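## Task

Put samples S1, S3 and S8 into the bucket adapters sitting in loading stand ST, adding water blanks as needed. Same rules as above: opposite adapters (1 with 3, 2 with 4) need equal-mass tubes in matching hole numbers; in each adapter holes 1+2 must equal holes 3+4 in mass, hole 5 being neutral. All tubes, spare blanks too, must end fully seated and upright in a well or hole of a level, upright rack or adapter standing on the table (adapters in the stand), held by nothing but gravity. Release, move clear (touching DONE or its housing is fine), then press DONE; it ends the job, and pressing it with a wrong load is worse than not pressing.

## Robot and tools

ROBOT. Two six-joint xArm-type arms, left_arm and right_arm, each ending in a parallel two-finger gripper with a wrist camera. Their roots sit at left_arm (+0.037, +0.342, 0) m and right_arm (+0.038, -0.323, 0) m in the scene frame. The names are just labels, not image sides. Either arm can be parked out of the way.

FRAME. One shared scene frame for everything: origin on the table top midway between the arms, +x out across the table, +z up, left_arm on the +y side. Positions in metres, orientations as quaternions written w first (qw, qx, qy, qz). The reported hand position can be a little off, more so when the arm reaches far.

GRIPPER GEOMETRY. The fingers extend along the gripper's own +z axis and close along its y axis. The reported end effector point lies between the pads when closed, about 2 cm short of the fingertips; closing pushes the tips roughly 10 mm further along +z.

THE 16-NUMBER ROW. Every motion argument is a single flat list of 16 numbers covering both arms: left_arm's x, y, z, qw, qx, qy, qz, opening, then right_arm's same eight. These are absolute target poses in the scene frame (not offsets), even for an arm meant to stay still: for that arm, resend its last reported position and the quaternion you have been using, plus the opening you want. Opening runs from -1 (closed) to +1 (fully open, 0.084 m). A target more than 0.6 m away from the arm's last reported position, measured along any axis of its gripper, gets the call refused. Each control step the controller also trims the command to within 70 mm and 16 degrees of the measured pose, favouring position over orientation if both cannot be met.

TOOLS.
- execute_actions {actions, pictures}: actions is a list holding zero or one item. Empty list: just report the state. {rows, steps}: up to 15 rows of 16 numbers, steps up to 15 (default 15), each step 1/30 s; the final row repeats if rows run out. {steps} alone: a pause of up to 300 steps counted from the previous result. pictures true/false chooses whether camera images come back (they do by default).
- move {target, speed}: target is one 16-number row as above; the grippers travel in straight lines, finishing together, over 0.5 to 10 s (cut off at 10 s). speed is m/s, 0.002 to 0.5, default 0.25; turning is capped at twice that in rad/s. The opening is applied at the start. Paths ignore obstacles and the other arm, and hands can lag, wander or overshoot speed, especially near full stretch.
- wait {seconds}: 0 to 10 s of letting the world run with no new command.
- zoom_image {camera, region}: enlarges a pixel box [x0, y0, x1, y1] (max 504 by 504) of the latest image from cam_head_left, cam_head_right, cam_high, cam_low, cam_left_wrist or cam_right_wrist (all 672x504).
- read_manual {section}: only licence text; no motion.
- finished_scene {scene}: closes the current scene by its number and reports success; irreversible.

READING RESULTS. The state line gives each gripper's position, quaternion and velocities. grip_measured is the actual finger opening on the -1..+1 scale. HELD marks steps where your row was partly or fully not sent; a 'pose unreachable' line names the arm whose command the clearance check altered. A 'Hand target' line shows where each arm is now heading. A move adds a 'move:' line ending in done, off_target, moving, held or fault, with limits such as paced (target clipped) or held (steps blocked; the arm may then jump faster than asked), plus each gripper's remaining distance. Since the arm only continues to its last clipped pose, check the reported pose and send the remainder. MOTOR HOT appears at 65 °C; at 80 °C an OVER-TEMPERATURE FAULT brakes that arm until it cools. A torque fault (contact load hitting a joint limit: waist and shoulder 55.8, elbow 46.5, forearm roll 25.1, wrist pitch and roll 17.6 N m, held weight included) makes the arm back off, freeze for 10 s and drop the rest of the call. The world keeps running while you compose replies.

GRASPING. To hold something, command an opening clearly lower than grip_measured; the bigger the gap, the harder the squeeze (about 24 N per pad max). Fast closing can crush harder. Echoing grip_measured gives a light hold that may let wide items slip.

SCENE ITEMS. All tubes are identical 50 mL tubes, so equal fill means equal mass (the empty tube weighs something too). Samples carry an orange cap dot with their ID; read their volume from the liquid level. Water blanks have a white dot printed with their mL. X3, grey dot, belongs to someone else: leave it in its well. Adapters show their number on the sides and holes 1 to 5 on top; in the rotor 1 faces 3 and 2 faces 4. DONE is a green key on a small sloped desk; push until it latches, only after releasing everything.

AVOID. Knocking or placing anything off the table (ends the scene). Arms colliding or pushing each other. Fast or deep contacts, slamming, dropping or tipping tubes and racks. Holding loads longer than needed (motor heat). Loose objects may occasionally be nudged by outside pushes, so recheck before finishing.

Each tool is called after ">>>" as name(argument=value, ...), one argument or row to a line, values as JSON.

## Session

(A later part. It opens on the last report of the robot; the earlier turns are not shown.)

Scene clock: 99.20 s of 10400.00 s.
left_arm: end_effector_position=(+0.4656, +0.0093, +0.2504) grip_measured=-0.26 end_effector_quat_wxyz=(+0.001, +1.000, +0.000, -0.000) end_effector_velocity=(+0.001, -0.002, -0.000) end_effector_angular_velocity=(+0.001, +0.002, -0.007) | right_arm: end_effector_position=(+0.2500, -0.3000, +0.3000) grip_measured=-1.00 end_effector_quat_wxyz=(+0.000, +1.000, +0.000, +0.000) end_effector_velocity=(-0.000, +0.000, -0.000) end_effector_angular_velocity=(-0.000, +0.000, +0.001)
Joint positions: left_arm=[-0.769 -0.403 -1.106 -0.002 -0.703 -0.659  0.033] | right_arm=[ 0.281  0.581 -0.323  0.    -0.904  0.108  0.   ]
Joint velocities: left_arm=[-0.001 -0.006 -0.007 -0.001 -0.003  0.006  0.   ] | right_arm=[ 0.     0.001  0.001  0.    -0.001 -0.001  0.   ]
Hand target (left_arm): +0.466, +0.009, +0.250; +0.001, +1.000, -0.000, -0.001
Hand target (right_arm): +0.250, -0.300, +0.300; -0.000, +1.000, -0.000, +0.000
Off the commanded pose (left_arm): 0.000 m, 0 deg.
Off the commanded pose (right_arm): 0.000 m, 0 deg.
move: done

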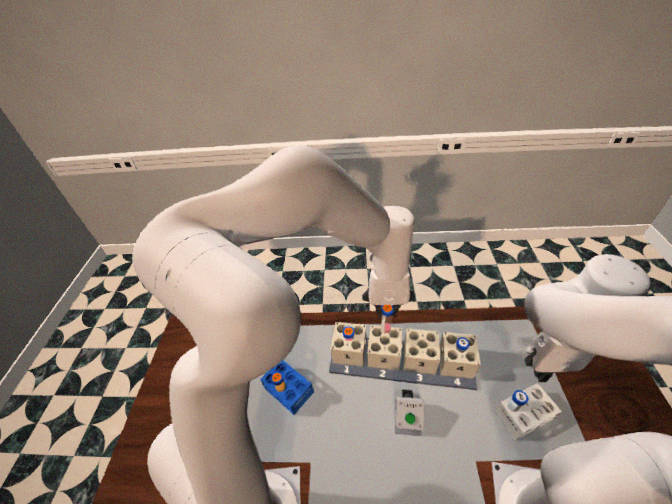

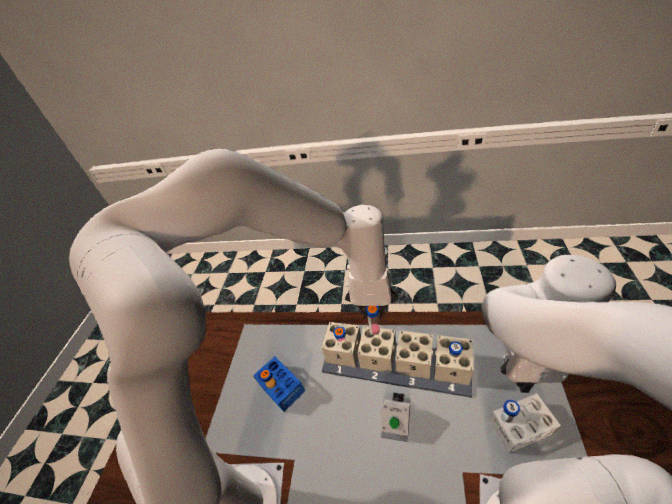

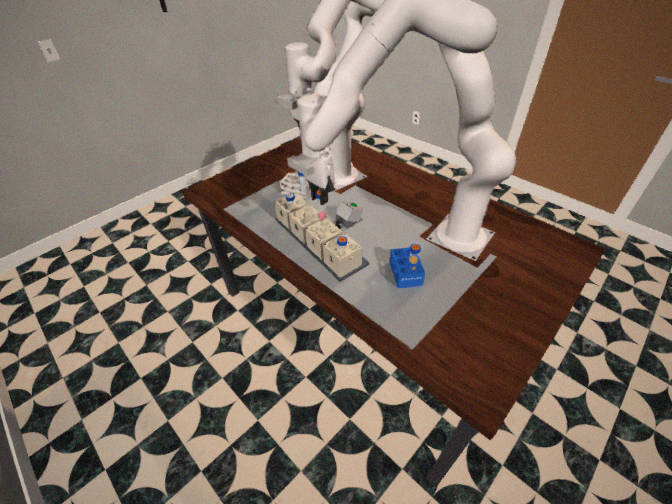

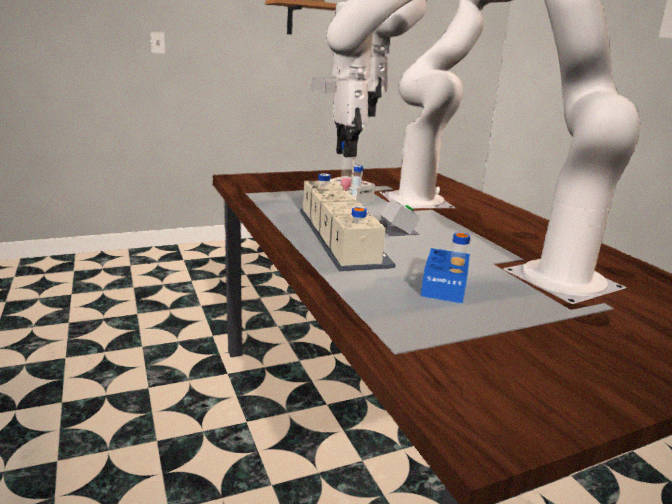

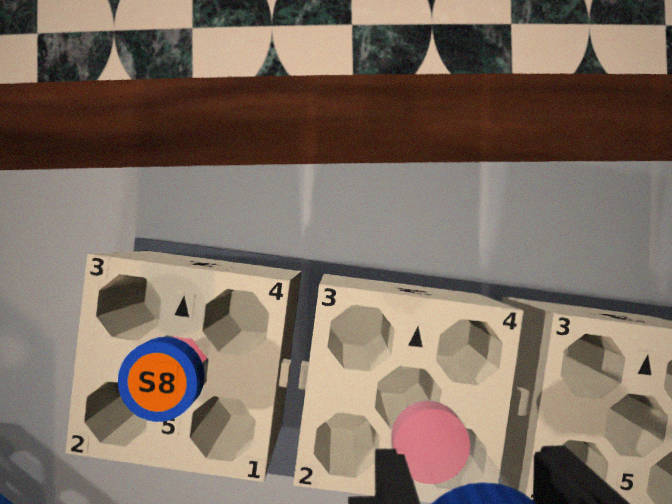

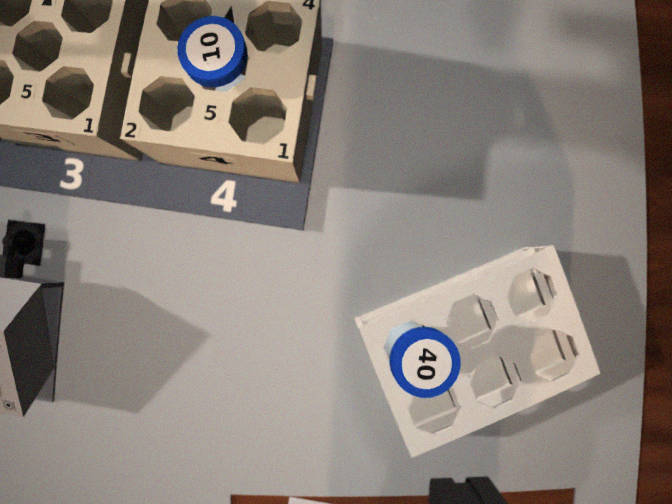

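S1 = 10 mL; aligned.

>>> move(
  target=[0.4657,0.0087,0.129,0,1,0,0,-0.6,0.25,-0.3,0.3,0,1,0,0,-1],
  speed=0.08,
)

>>> execute_actions(
  actions=[
    {"rows":[[0.4657,0.0087,0.129,0,1,0,0,0.3,0.25,-0.3,0.3,0,1,0,0,-1]],"steps":10},
  ],
  pictures=false,
)

>>> execute_actions(
  actions=[
    {"rows":[[0.4657,0.0087,0.195,0,1,0,0,0.3,0.25,-0.3,0.3,0,1,0,0,-1]],"steps":12},
  ],
  pictures=false,
)

>>> move(
  target=[0.338,0.3208,0.2,0,0.895,0.446,0,0.3,0.25,-0.3,0.3,0,1,0,0,-1],
  speed=0.35,
)

>>> move(
  target=[0.338,0.3208,0.115,0,0.895,0.446,0,0.3,0.25,-0.3,0.3,0,1,0,0,-1],
  speed=0.12,
)

>>> execute_actions(
  actions=[
    {"rows":[[0.338,0.3208,0.115,0,0.895,0.446,0,-0.6,0.25,-0.3,0.3,0,1,0,0,-1]],"steps":12},
  ],
  pictures=false,
)

>>> move(
  target=[0.338,0.3208,0.27,0,0.895,0.446,0,-0.6,0.25,-0.3,0.3,0,1,0,0,-1],
  speed=0.2,
)

>>> move(
  target=[0.451,-0.1,0.25,0,1,0,0,-0.6,0.2,-0.48,0.3,0,1,0,0,-1],
)

Scene clock: 114.67 s of 10400.00 s.
left_arm: end_effector_position=(+0.4659, +0.0087, +0.1293) grip_measured=-0.26 end_effector_quat_wxyz=(-0.000, +1.000, +0.000, +0.000) end_effector_velocity=(+0.001, -0.000, -0.001) end_effector_angular_velocity=(-0.001, -0.001, -0.000) | right_arm: end_effector_position=(+0.2500, -0.3000, +0.3000) grip_measured=-1.00 end_effector_quat_wxyz=(+0.000, +1.000, +0.000, -0.000) end_effector_velocity=(-0.000, -0.000, -0.000) end_effector_angular_velocity=(-0.001, +0.002, -0.001)
Joint positions: left_arm=[-0.77  -0.594 -1.059  0.001 -0.465 -0.663  0.033] | right_arm=[ 0.281  0.581 -0.323  0.    -0.904  0.108  0.   ]
Joint velocities: left_arm=[ 0.    -0.003 -0.001  0.001  0.004  0.     0.   ] | right_arm=[-0.001 -0.     0.    -0.001 -0.002  0.     0.   ]
Hand target (left_arm): +0.466, +0.009, +0.129; -0.000, +1.000, +0.000, +0.000
Hand target (right_arm): +0.250, -0.300, +0.300; -0.000, +1.000, +0.000, -0.000
Off the commanded pose (left_arm): 0.000 m, 0 deg.
Off the commanded pose (right_arm): 0.000 m, 0 deg.
After step 90, 10.47 s passed at rest.
move: done

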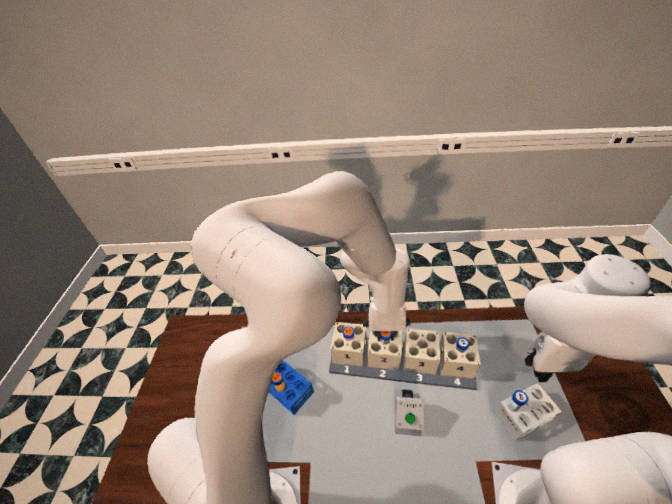

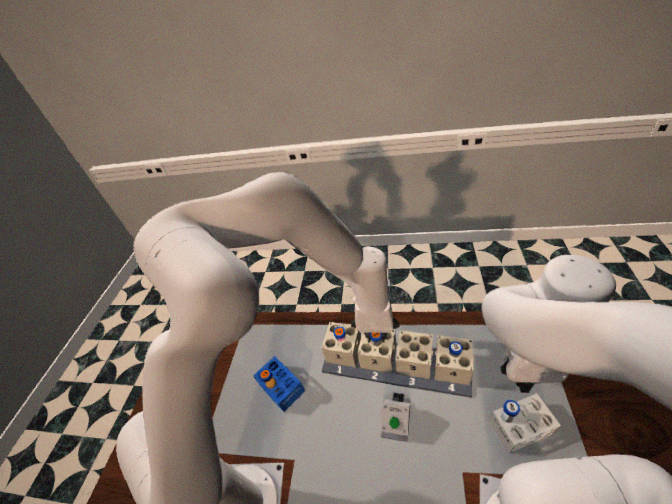

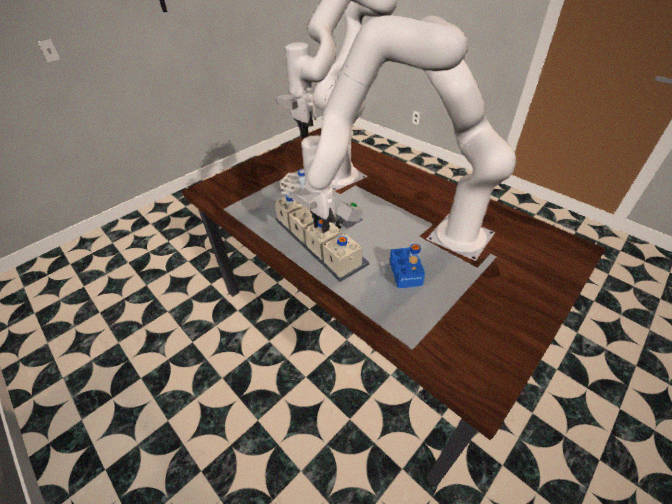

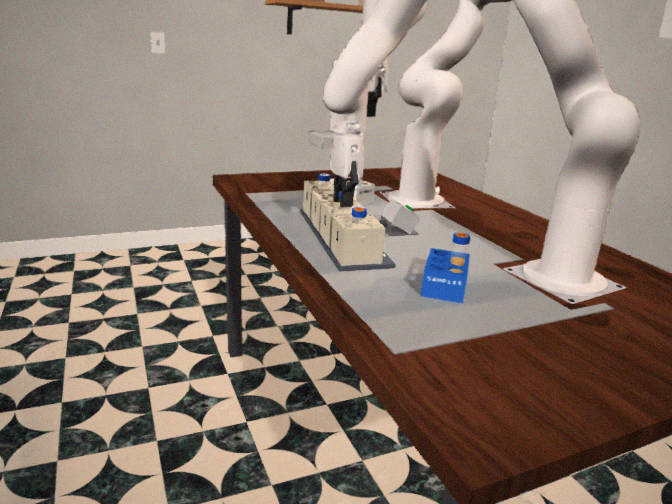

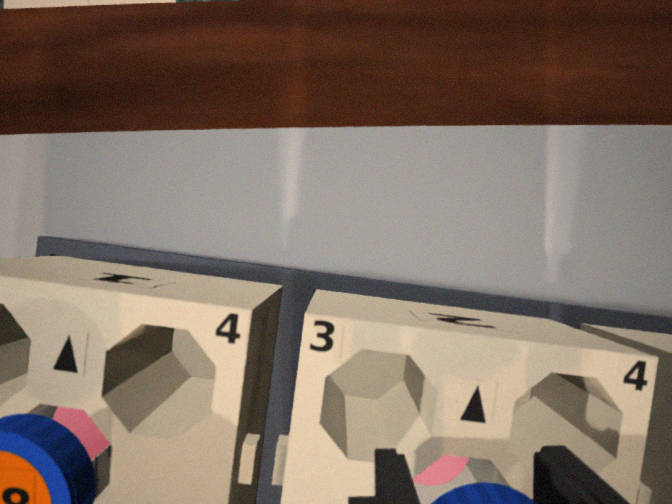

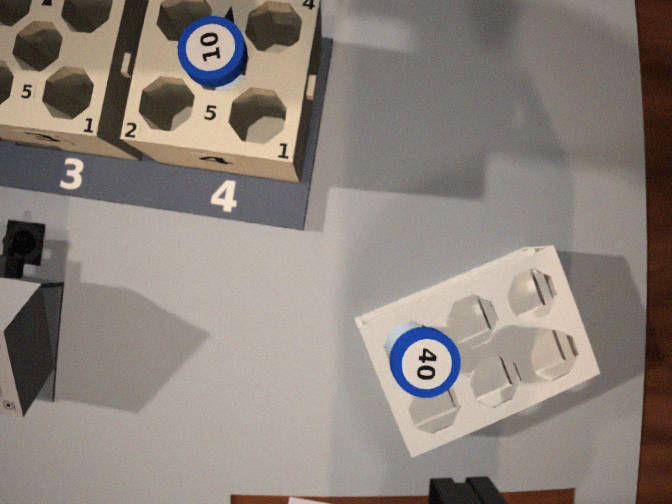

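Scene clock: 115.00 s of 10400.00 s.
left_arm: end_effector_position=(+0.4658, +0.0086, +0.1290) grip_measured=+0.28 end_effector_quat_wxyz=(+0.000, +1.000, +0.000, +0.000) end_effector_velocity=(-0.001, +0.001, -0.000) end_effector_angular_velocity=(+0.001, +0.002, +0.001) | right_arm: end_effector_position=(+0.2500, -0.3000, +0.3000) grip_measured=-1.00 end_effector_quat_wxyz=(-0.000, +1.000, -0.000, -0.000) end_effector_velocity=(-0.000, -0.000, -0.000) end_effector_angular_velocity=(-0.000, +0.001, -0.002)
Joint positions: left_arm=[-0.77  -0.594 -1.059  0.    -0.464 -0.662  0.056] | right_arm=[ 0.281  0.581 -0.323  0.    -0.904  0.108  0.   ]
Joint velocities: left_arm=[ 0.     0.     0.002 -0.001 -0.001  0.001  0.006] | right_arm=[-0.001 -0.001  0.001  0.     0.001  0.001  0.   ]
Hand target (left_arm): +0.466, +0.009, +0.129; -0.000, +1.000, +0.000, +0.000
Hand target (right_arm): +0.250, -0.300, +0.300; -0.000, +1.000, +0.000, +0.000
Off the commanded pose (left_arm): 0.000 m, 0 deg.
Off the commanded pose (right_arm): 0.000 m, 0 deg.
Steps of this call (steps 1 to 10: all 10 steps of this action). Readings (end_effector_position):
1: left_arm (+0.4659, +0.0087, +0.1292) | right_arm (+0.2500, -0.3000, +0.3000)
2: left_arm (+0.4659, +0.0087, +0.1292) | right_arm (+0.2500, -0.3000, +0.3000)
4: left_arm (+0.4659, +0.0086, +0.1292) | right_arm (+0.2500, -0.3000, +0.3000)
8: left_arm (+0.4658, +0.0086, +0.1291) | right_arm (+0.2500, -0.3000, +0.3000)
10: the state above

Scene clock: 115.40 s of 10400.00 s.
left_arm: end_effector_position=(+0.4660, +0.0084, +0.1911) grip_measured=+0.29 end_effector_quat_wxyz=(+0.000, +1.000, -0.000, +0.000) end_effector_velocity=(-0.006, +0.005, +0.033) end_effector_angular_velocity=(+0.014, +0.018, +0.001) | right_arm: end_effector_position=(+0.2500, -0.3000, +0.3000) grip_measured=-1.00 end_effector_quat_wxyz=(+0.000, +1.000, -0.000, +0.000) end_effector_velocity=(+0.000, +0.000, +0.000) end_effector_angular_velocity=(+0.000, -0.002, +0.000)
Joint positions: left_arm=[-0.77  -0.489 -1.073 -0.    -0.583 -0.661  0.056] | right_arm=[ 0.281  0.581 -0.323  0.    -0.904  0.108  0.   ]
Joint velocities: left_arm=[ 0.     0.058 -0.005  0.    -0.085 -0.001  0.   ] | right_arm=[ 0.     0.001 -0.    -0.     0.001  0.     0.   ]
Hand target (left_arm): +0.466, +0.009, +0.195; +0.000, +1.000, -0.000, -0.000
Hand target (right_arm): +0.250, -0.300, +0.300; +0.000, +1.000, +0.000, -0.000
Off the commanded pose (left_arm): 0.004 m, 0 deg.
Off the commanded pose (right_arm): 0.000 m, 0 deg.
Steps of this call (steps 1 to 12: all 12 steps of this action). Readings (end_effector_position):
1: left_arm (+0.4657, +0.0087, +0.1292) | right_arm (+0.2500, -0.3000, +0.3000)
2: left_arm (+0.4653, +0.0090, +0.1311) | right_arm (+0.2500, -0.3000, +0.3000)
4: left_arm (+0.4653, +0.0090, +0.1480) | right_arm (+0.2500, -0.3000, +0.3000)
8: left_arm (+0.4674, +0.0073, +0.1820) | right_arm (+0.2500, -0.3000, +0.3000)
12: the state above

Scene clock: 117.73 s of 10400.00 s.
left_arm: end_effector_position=(+0.3378, +0.3207, +0.1996) grip_measured=+0.29 end_effector_quat_wxyz=(-0.000, +0.895, +0.446, +0.001) end_effector_velocity=(-0.001, +0.002, +0.001) end_effector_angular_velocity=(+0.000, +0.000, +0.001) | right_arm: end_effector_position=(+0.2500, -0.3000, +0.3000) grip_measured=-1.00 end_effector_quat_wxyz=(-0.000, +1.000, -0.000, -0.000) end_effector_velocity=(-0.000, +0.000, -0.000) end_effector_angular_velocity=(+0.000, +0.002, +0.001)
Joint positions: left_arm=[-0.182  0.073 -0.407  0.004 -0.478 -1.001  0.056] | right_arm=[ 0.281  0.581 -0.323  0.    -0.904  0.108  0.   ]
Joint velocities: left_arm=[ 0.007  0.003  0.001 -0.    -0.002  0.006 -0.   ] | right_arm=[ 0.001 -0.     0.     0.    -0.001 -0.001  0.   ]
Hand target (left_arm): +0.338, +0.321, +0.200; -0.000, +0.895, +0.446, +0.001
Hand target (right_arm): +0.250, -0.300, +0.300; -0.000, +1.000, +0.000, +0.000
Off the commanded pose (left_arm): 0.000 m, 0 deg.
Off the commanded pose (right_arm): 0.000 m, 0 deg.
move: done

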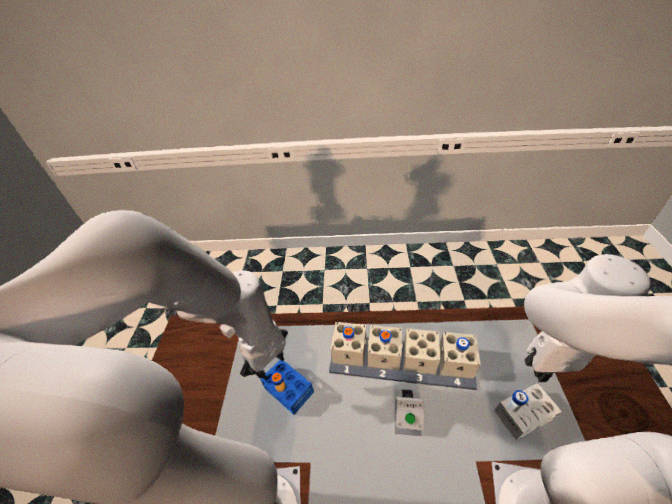

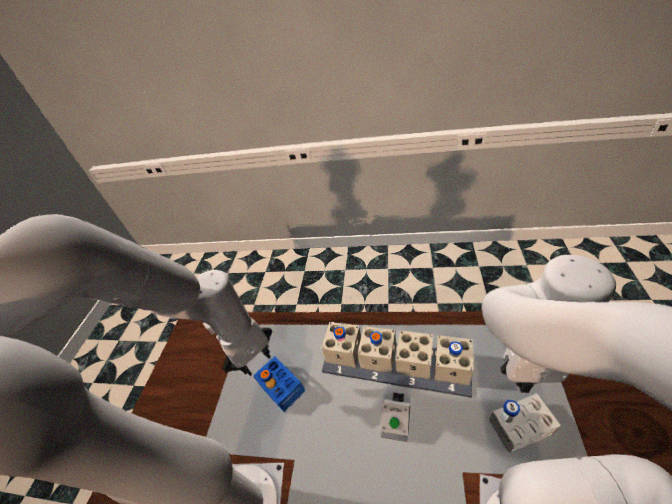

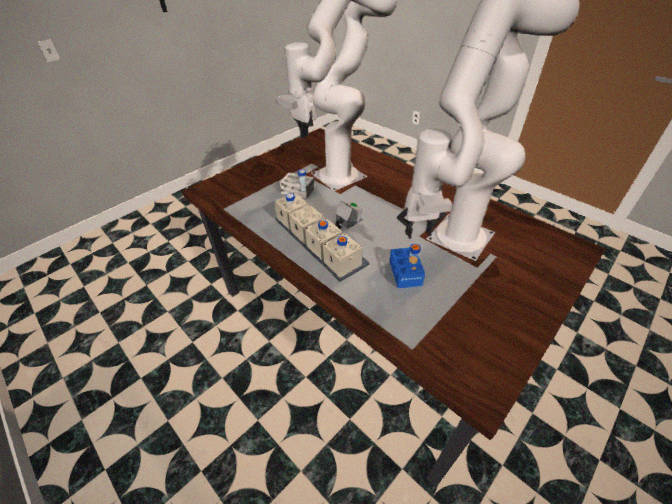

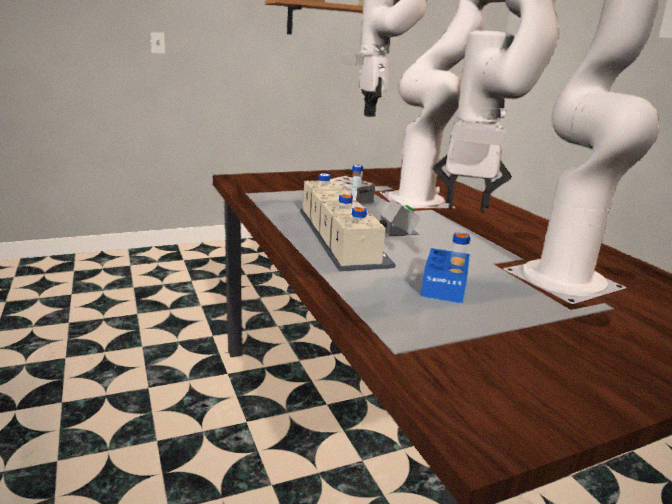

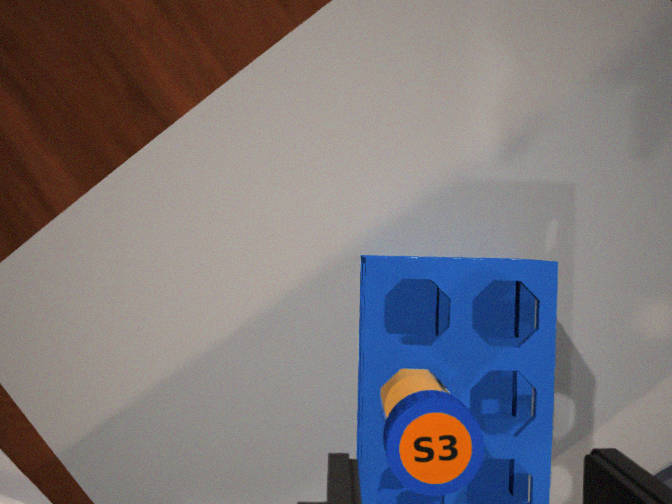

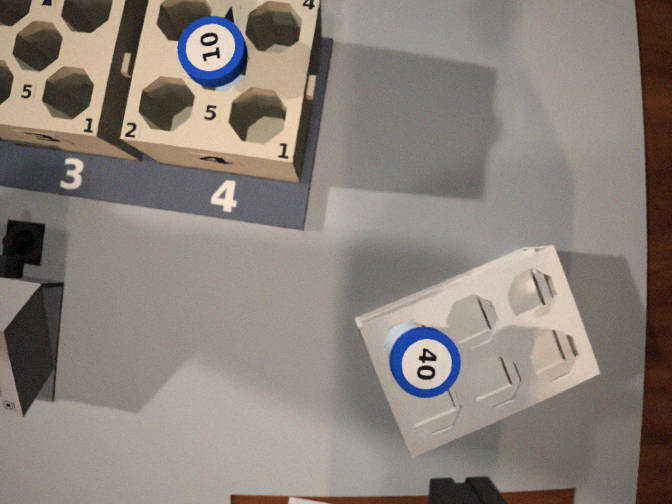

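Scene clock: 119.00 s of 10400.00 s.
left_arm: end_effector_position=(+0.3381, +0.3209, +0.1153) grip_measured=+0.29 end_effector_quat_wxyz=(-0.000, +0.895, +0.446, +0.000) end_effector_velocity=(+0.000, -0.000, -0.002) end_effector_angular_velocity=(-0.000, +0.001, +0.000) | right_arm: end_effector_position=(+0.2500, -0.3000, +0.3000) grip_measured=-1.00 end_effector_quat_wxyz=(+0.000, +1.000, +0.000, -0.000) end_effector_velocity=(-0.000, -0.000, +0.000) end_effector_angular_velocity=(-0.001, +0.000, +0.001)
Joint positions: left_arm=[-0.18  -0.181 -0.381  0.003 -0.199 -0.999  0.056] | right_arm=[ 0.281  0.581 -0.323  0.    -0.904  0.108  0.   ]
Joint velocities: left_arm=[-0.    -0.01  -0.002 -0.001  0.007 -0.     0.   ] | right_arm=[ 0.     0.001  0.    -0.001 -0.001 -0.     0.   ]
Hand target (left_arm): +0.338, +0.321, +0.115; -0.000, +0.895, +0.446, +0.000
Hand target (right_arm): +0.250, -0.300, +0.300; +0.000, +1.000, -0.000, -0.000
Off the commanded pose (left_arm): 0.000 m, 0 deg.
Off the commanded pose (right_arm): 0.000 m, 0 deg.
move: done

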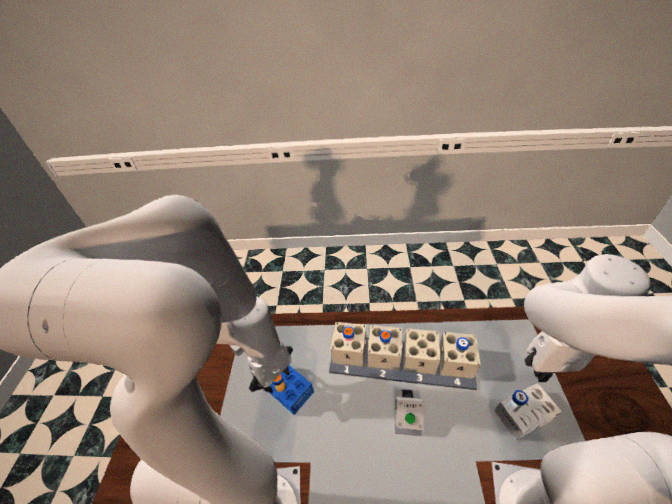

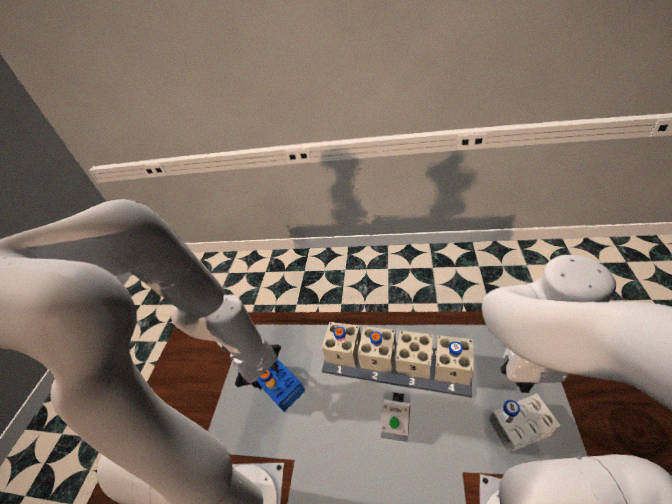

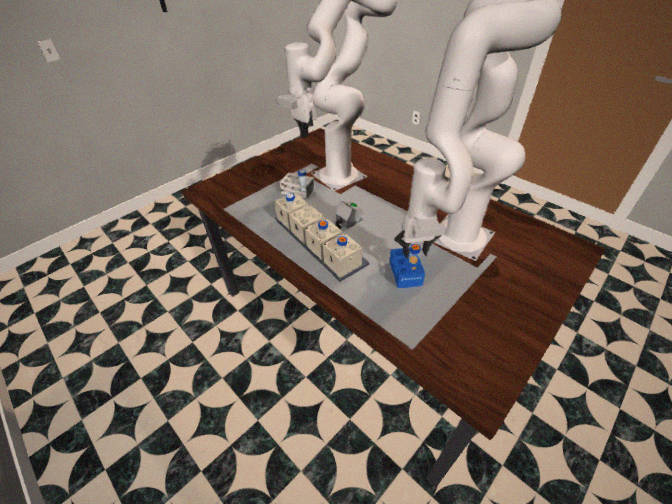

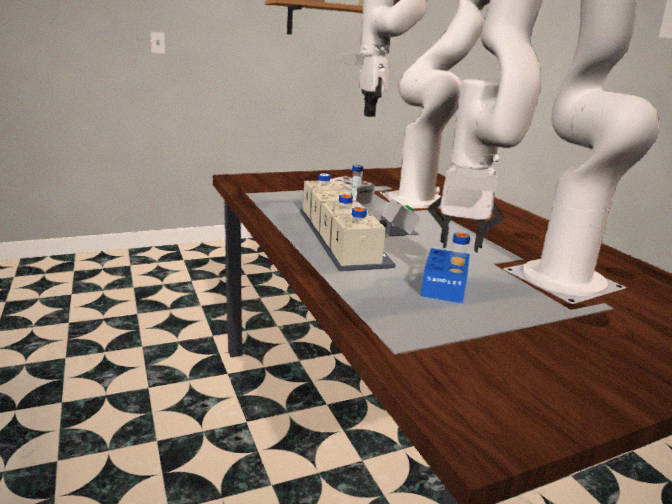

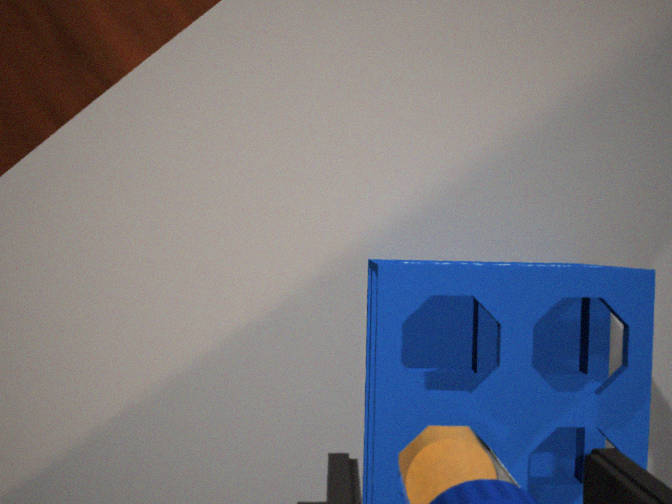

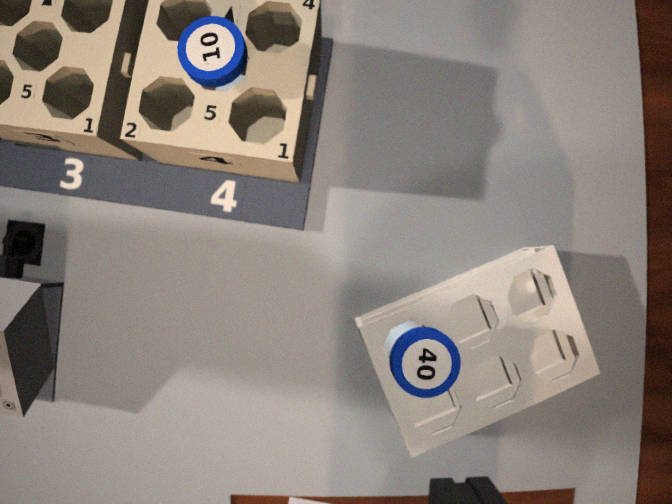

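Scene clock: 119.40 s of 10400.00 s.
left_arm: end_effector_position=(+0.3381, +0.3208, +0.1151) grip_measured=-0.26 end_effector_quat_wxyz=(+0.000, +0.895, +0.446, +0.000) end_effector_velocity=(-0.000, +0.000, -0.000) end_effector_angular_velocity=(-0.000, +0.000, -0.001) | right_arm: end_effector_position=(+0.2500, -0.3000, +0.3000) grip_measured=-1.00 end_effector_quat_wxyz=(+0.000, +1.000, +0.000, -0.000) end_effector_velocity=(-0.000, -0.000, -0.000) end_effector_angular_velocity=(-0.001, +0.002, +0.001)
Joint positions: left_arm=[-0.18  -0.182 -0.381  0.    -0.199 -0.997  0.033] | right_arm=[ 0.281  0.581 -0.323  0.    -0.904  0.108  0.   ]
Joint velocities: left_arm=[ 0.    -0.     0.001 -0.002  0.001  0.003  0.   ] | right_arm=[ 0.    -0.001 -0.    -0.001 -0.001 -0.     0.   ]
Hand target (left_arm): +0.338, +0.321, +0.115; -0.000, +0.895, +0.446, +0.000
Hand target (right_arm): +0.250, -0.300, +0.300; +0.000, +1.000, -0.000, +0.000
Off the commanded pose (left_arm): 0.000 m, 0 deg.
Off the commanded pose (right_arm): 0.000 m, 0 deg.
Steps of this call (steps 1 to 12: all 12 steps of this action). Readings (end_effector_position):
1: left_arm (+0.3381, +0.3209, +0.1152) | right_arm (+0.2500, -0.3000, +0.3000)
2: left_arm (+0.3381, +0.3209, +0.1152) | right_arm (+0.2500, -0.3000, +0.3000)
4: left_arm (+0.3381, +0.3209, +0.1151) | right_arm (+0.2500, -0.3000, +0.3000)
8: left_arm (+0.3381, +0.3208, +0.1151) | right_arm (+0.2500, -0.3000, +0.3000)
12: the state above

Scene clock: 121.07 s of 10400.00 s.
left_arm: end_effector_position=(+0.3378, +0.3206, +0.2697) grip_measured=-0.26 end_effector_quat_wxyz=(+0.000, +0.895, +0.446, -0.000) end_effector_velocity=(+0.000, -0.000, +0.002) end_effector_angular_velocity=(-0.001, -0.001, -0.000) | right_arm: end_effector_position=(+0.2500, -0.3000, +0.3000) grip_measured=-1.00 end_effector_quat_wxyz=(+0.000, +1.000, -0.000, +0.000) end_effector_velocity=(+0.000, -0.000, +0.000) end_effector_angular_velocity=(+0.000, -0.001, -0.000)
Joint positions: left_arm=[-0.18   0.225 -0.473 -0.001 -0.698 -0.995  0.033] | right_arm=[ 0.281  0.581 -0.323  0.    -0.904  0.108  0.   ]
Joint velocities: left_arm=[ 0.     0.005 -0.002 -0.001 -0.006  0.001  0.   ] | right_arm=[-0.001  0.    -0.    -0.     0.001 -0.     0.   ]
Hand target (left_arm): +0.338, +0.321, +0.270; +0.000, +0.895, +0.446, -0.000
Hand target (right_arm): +0.250, -0.300, +0.300; -0.000, +1.000, +0.000, -0.000
Off the commanded pose (left_arm): 0.000 m, 0 deg.
Off the commanded pose (right_arm): 0.000 m, 0 deg.
move: done

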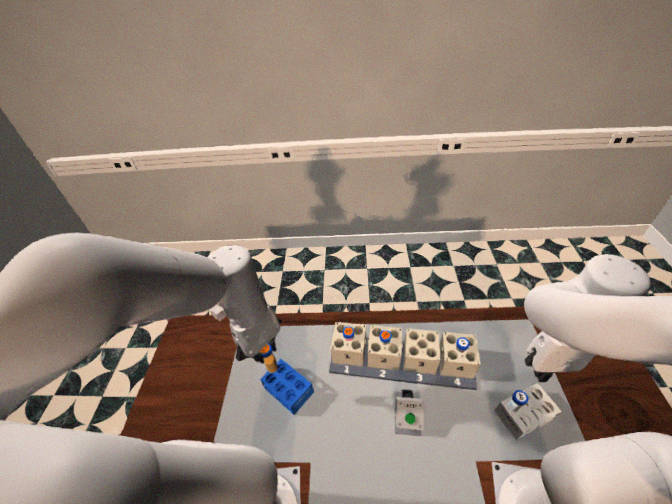

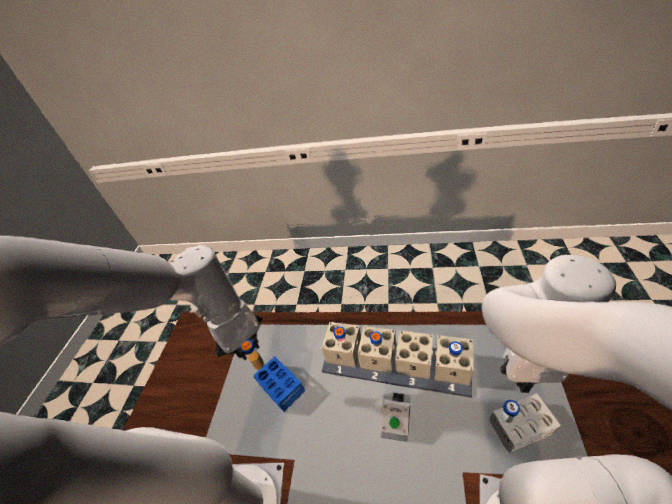

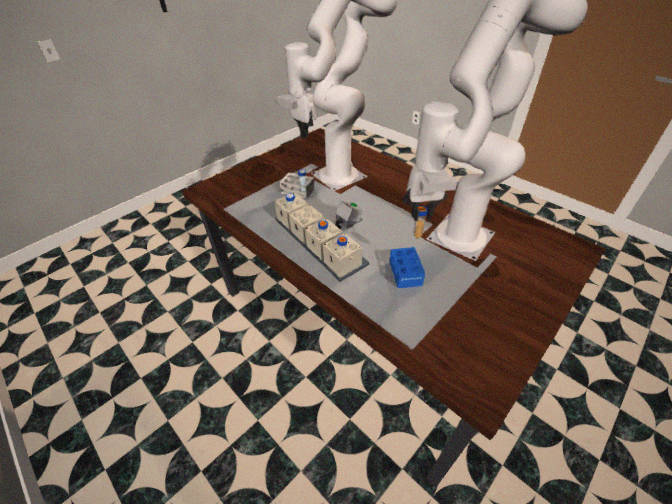

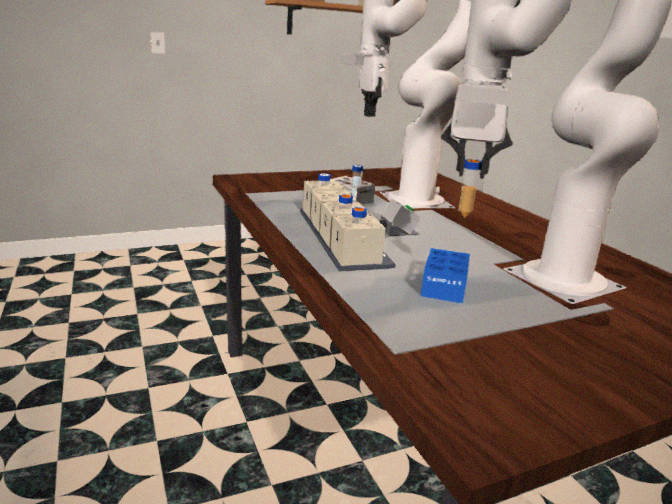

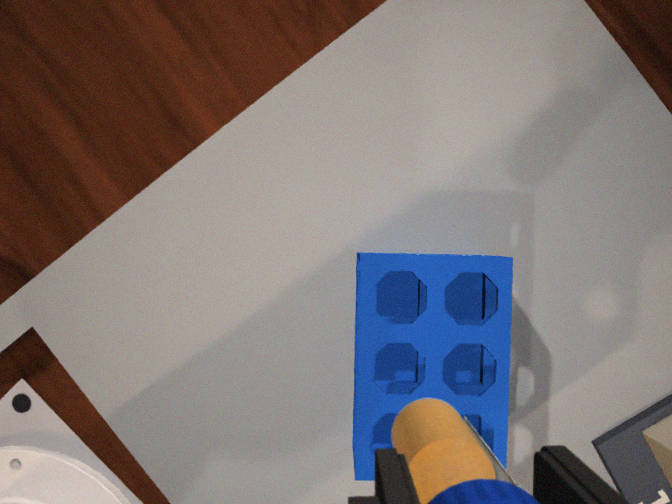

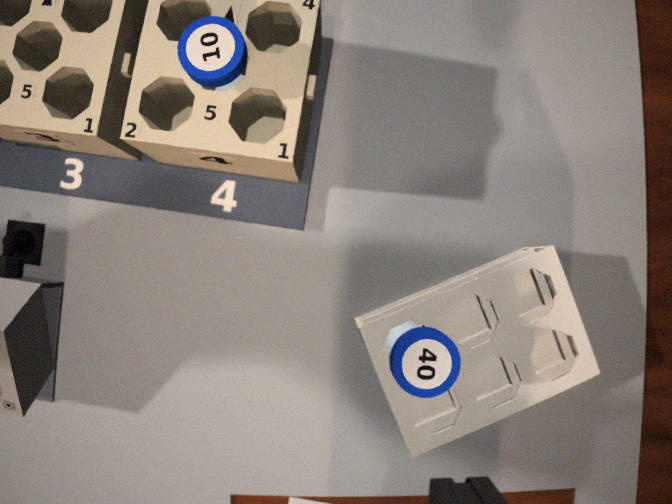

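Scene clock: 123.57 s of 10400.00 s.
left_arm: end_effector_position=(+0.4512, -0.0998, +0.2505) grip_measured=-0.26 end_effector_quat_wxyz=(+0.001, +1.000, +0.000, -0.001) end_effector_velocity=(+0.001, -0.002, -0.001) end_effector_angular_velocity=(+0.002, +0.002, -0.005) | right_arm: end_effector_position=(+0.2004, -0.4786, +0.3001) grip_measured=-1.00 end_effector_quat_wxyz=(-0.001, +1.000, +0.000, +0.001) end_effector_velocity=(-0.000, -0.001, -0.000) end_effector_angular_velocity=(+0.000, -0.000, +0.001)
Joint positions: left_arm=[-0.926 -0.545 -1.312 -0.003 -0.767 -0.815  0.033] | right_arm=[-0.593  0.537 -0.346  0.003 -0.882 -0.768  0.   ]
Joint velocities: left_arm=[-0.001 -0.007 -0.009  0.    -0.005  0.003  0.   ] | right_arm=[-0.004 -0.003 -0.001  0.     0.001 -0.006  0.   ]
Hand target (left_arm): +0.451, -0.100, +0.250; +0.001, +1.000, -0.000, -0.001
Hand target (right_arm): +0.200, -0.479, +0.300; -0.001, +1.000, -0.000, +0.001
Off the commanded pose (left_arm): 0.001 m, 0 deg.
Off the commanded pose (right_arm): 0.001 m, 0 deg.
move: done

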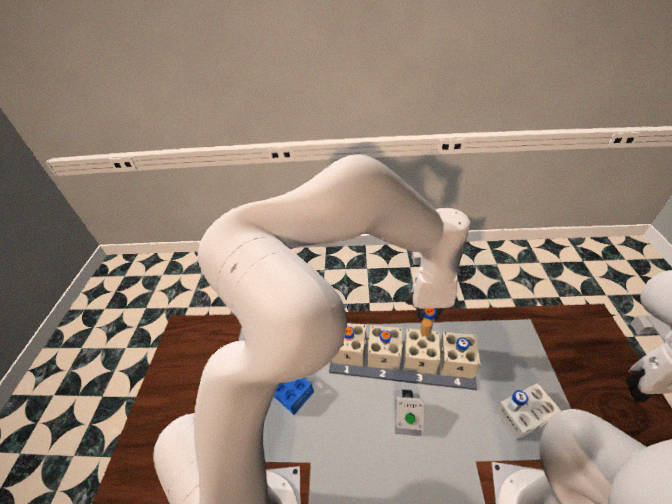

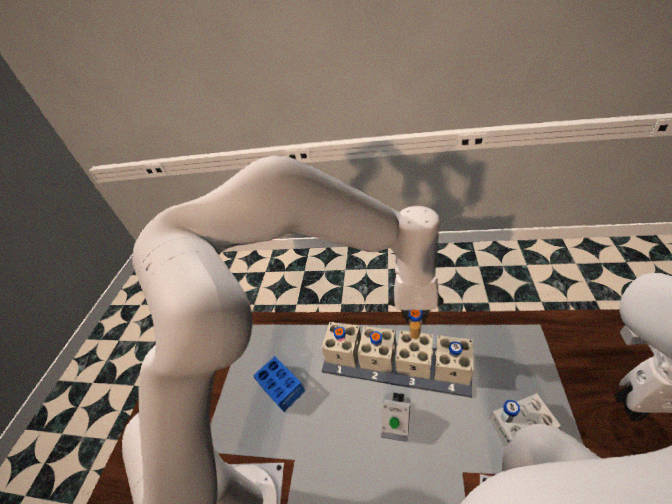

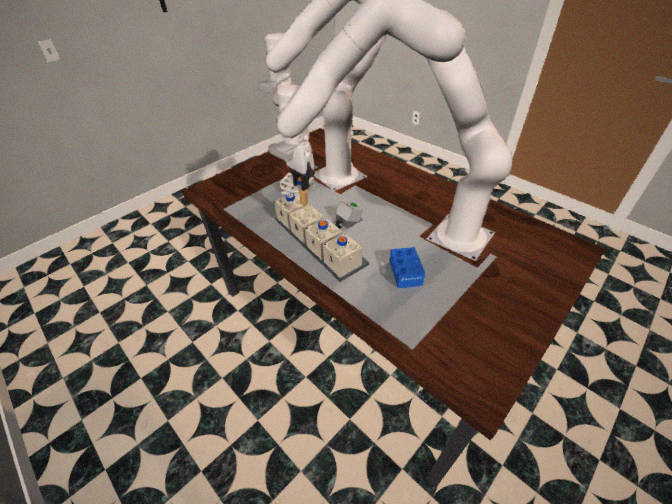

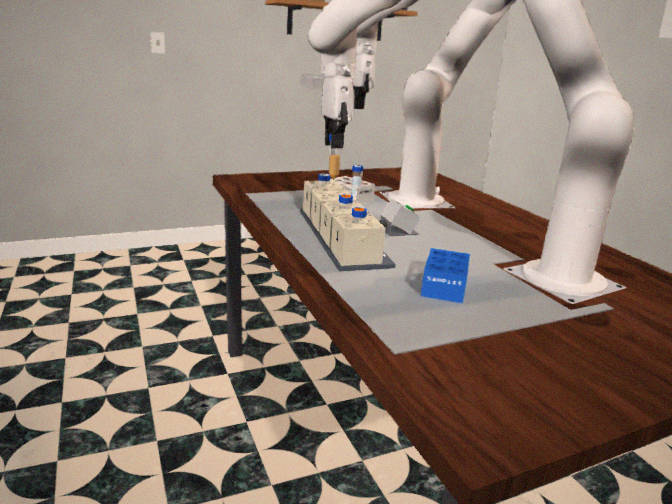

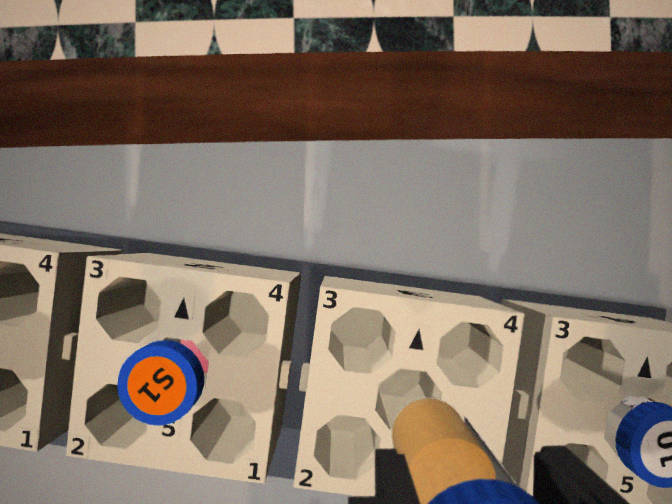

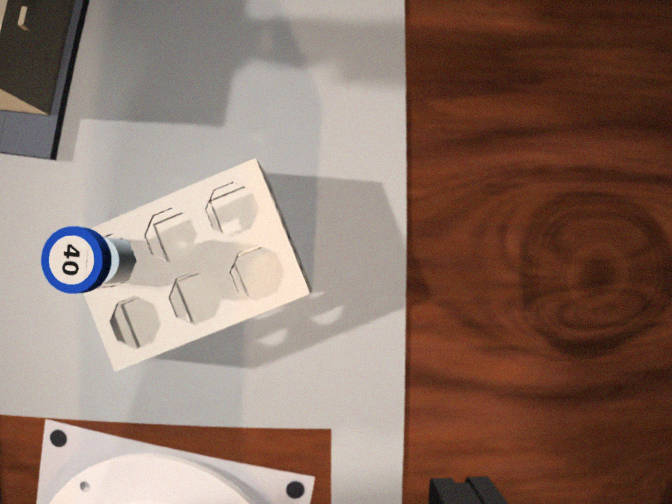

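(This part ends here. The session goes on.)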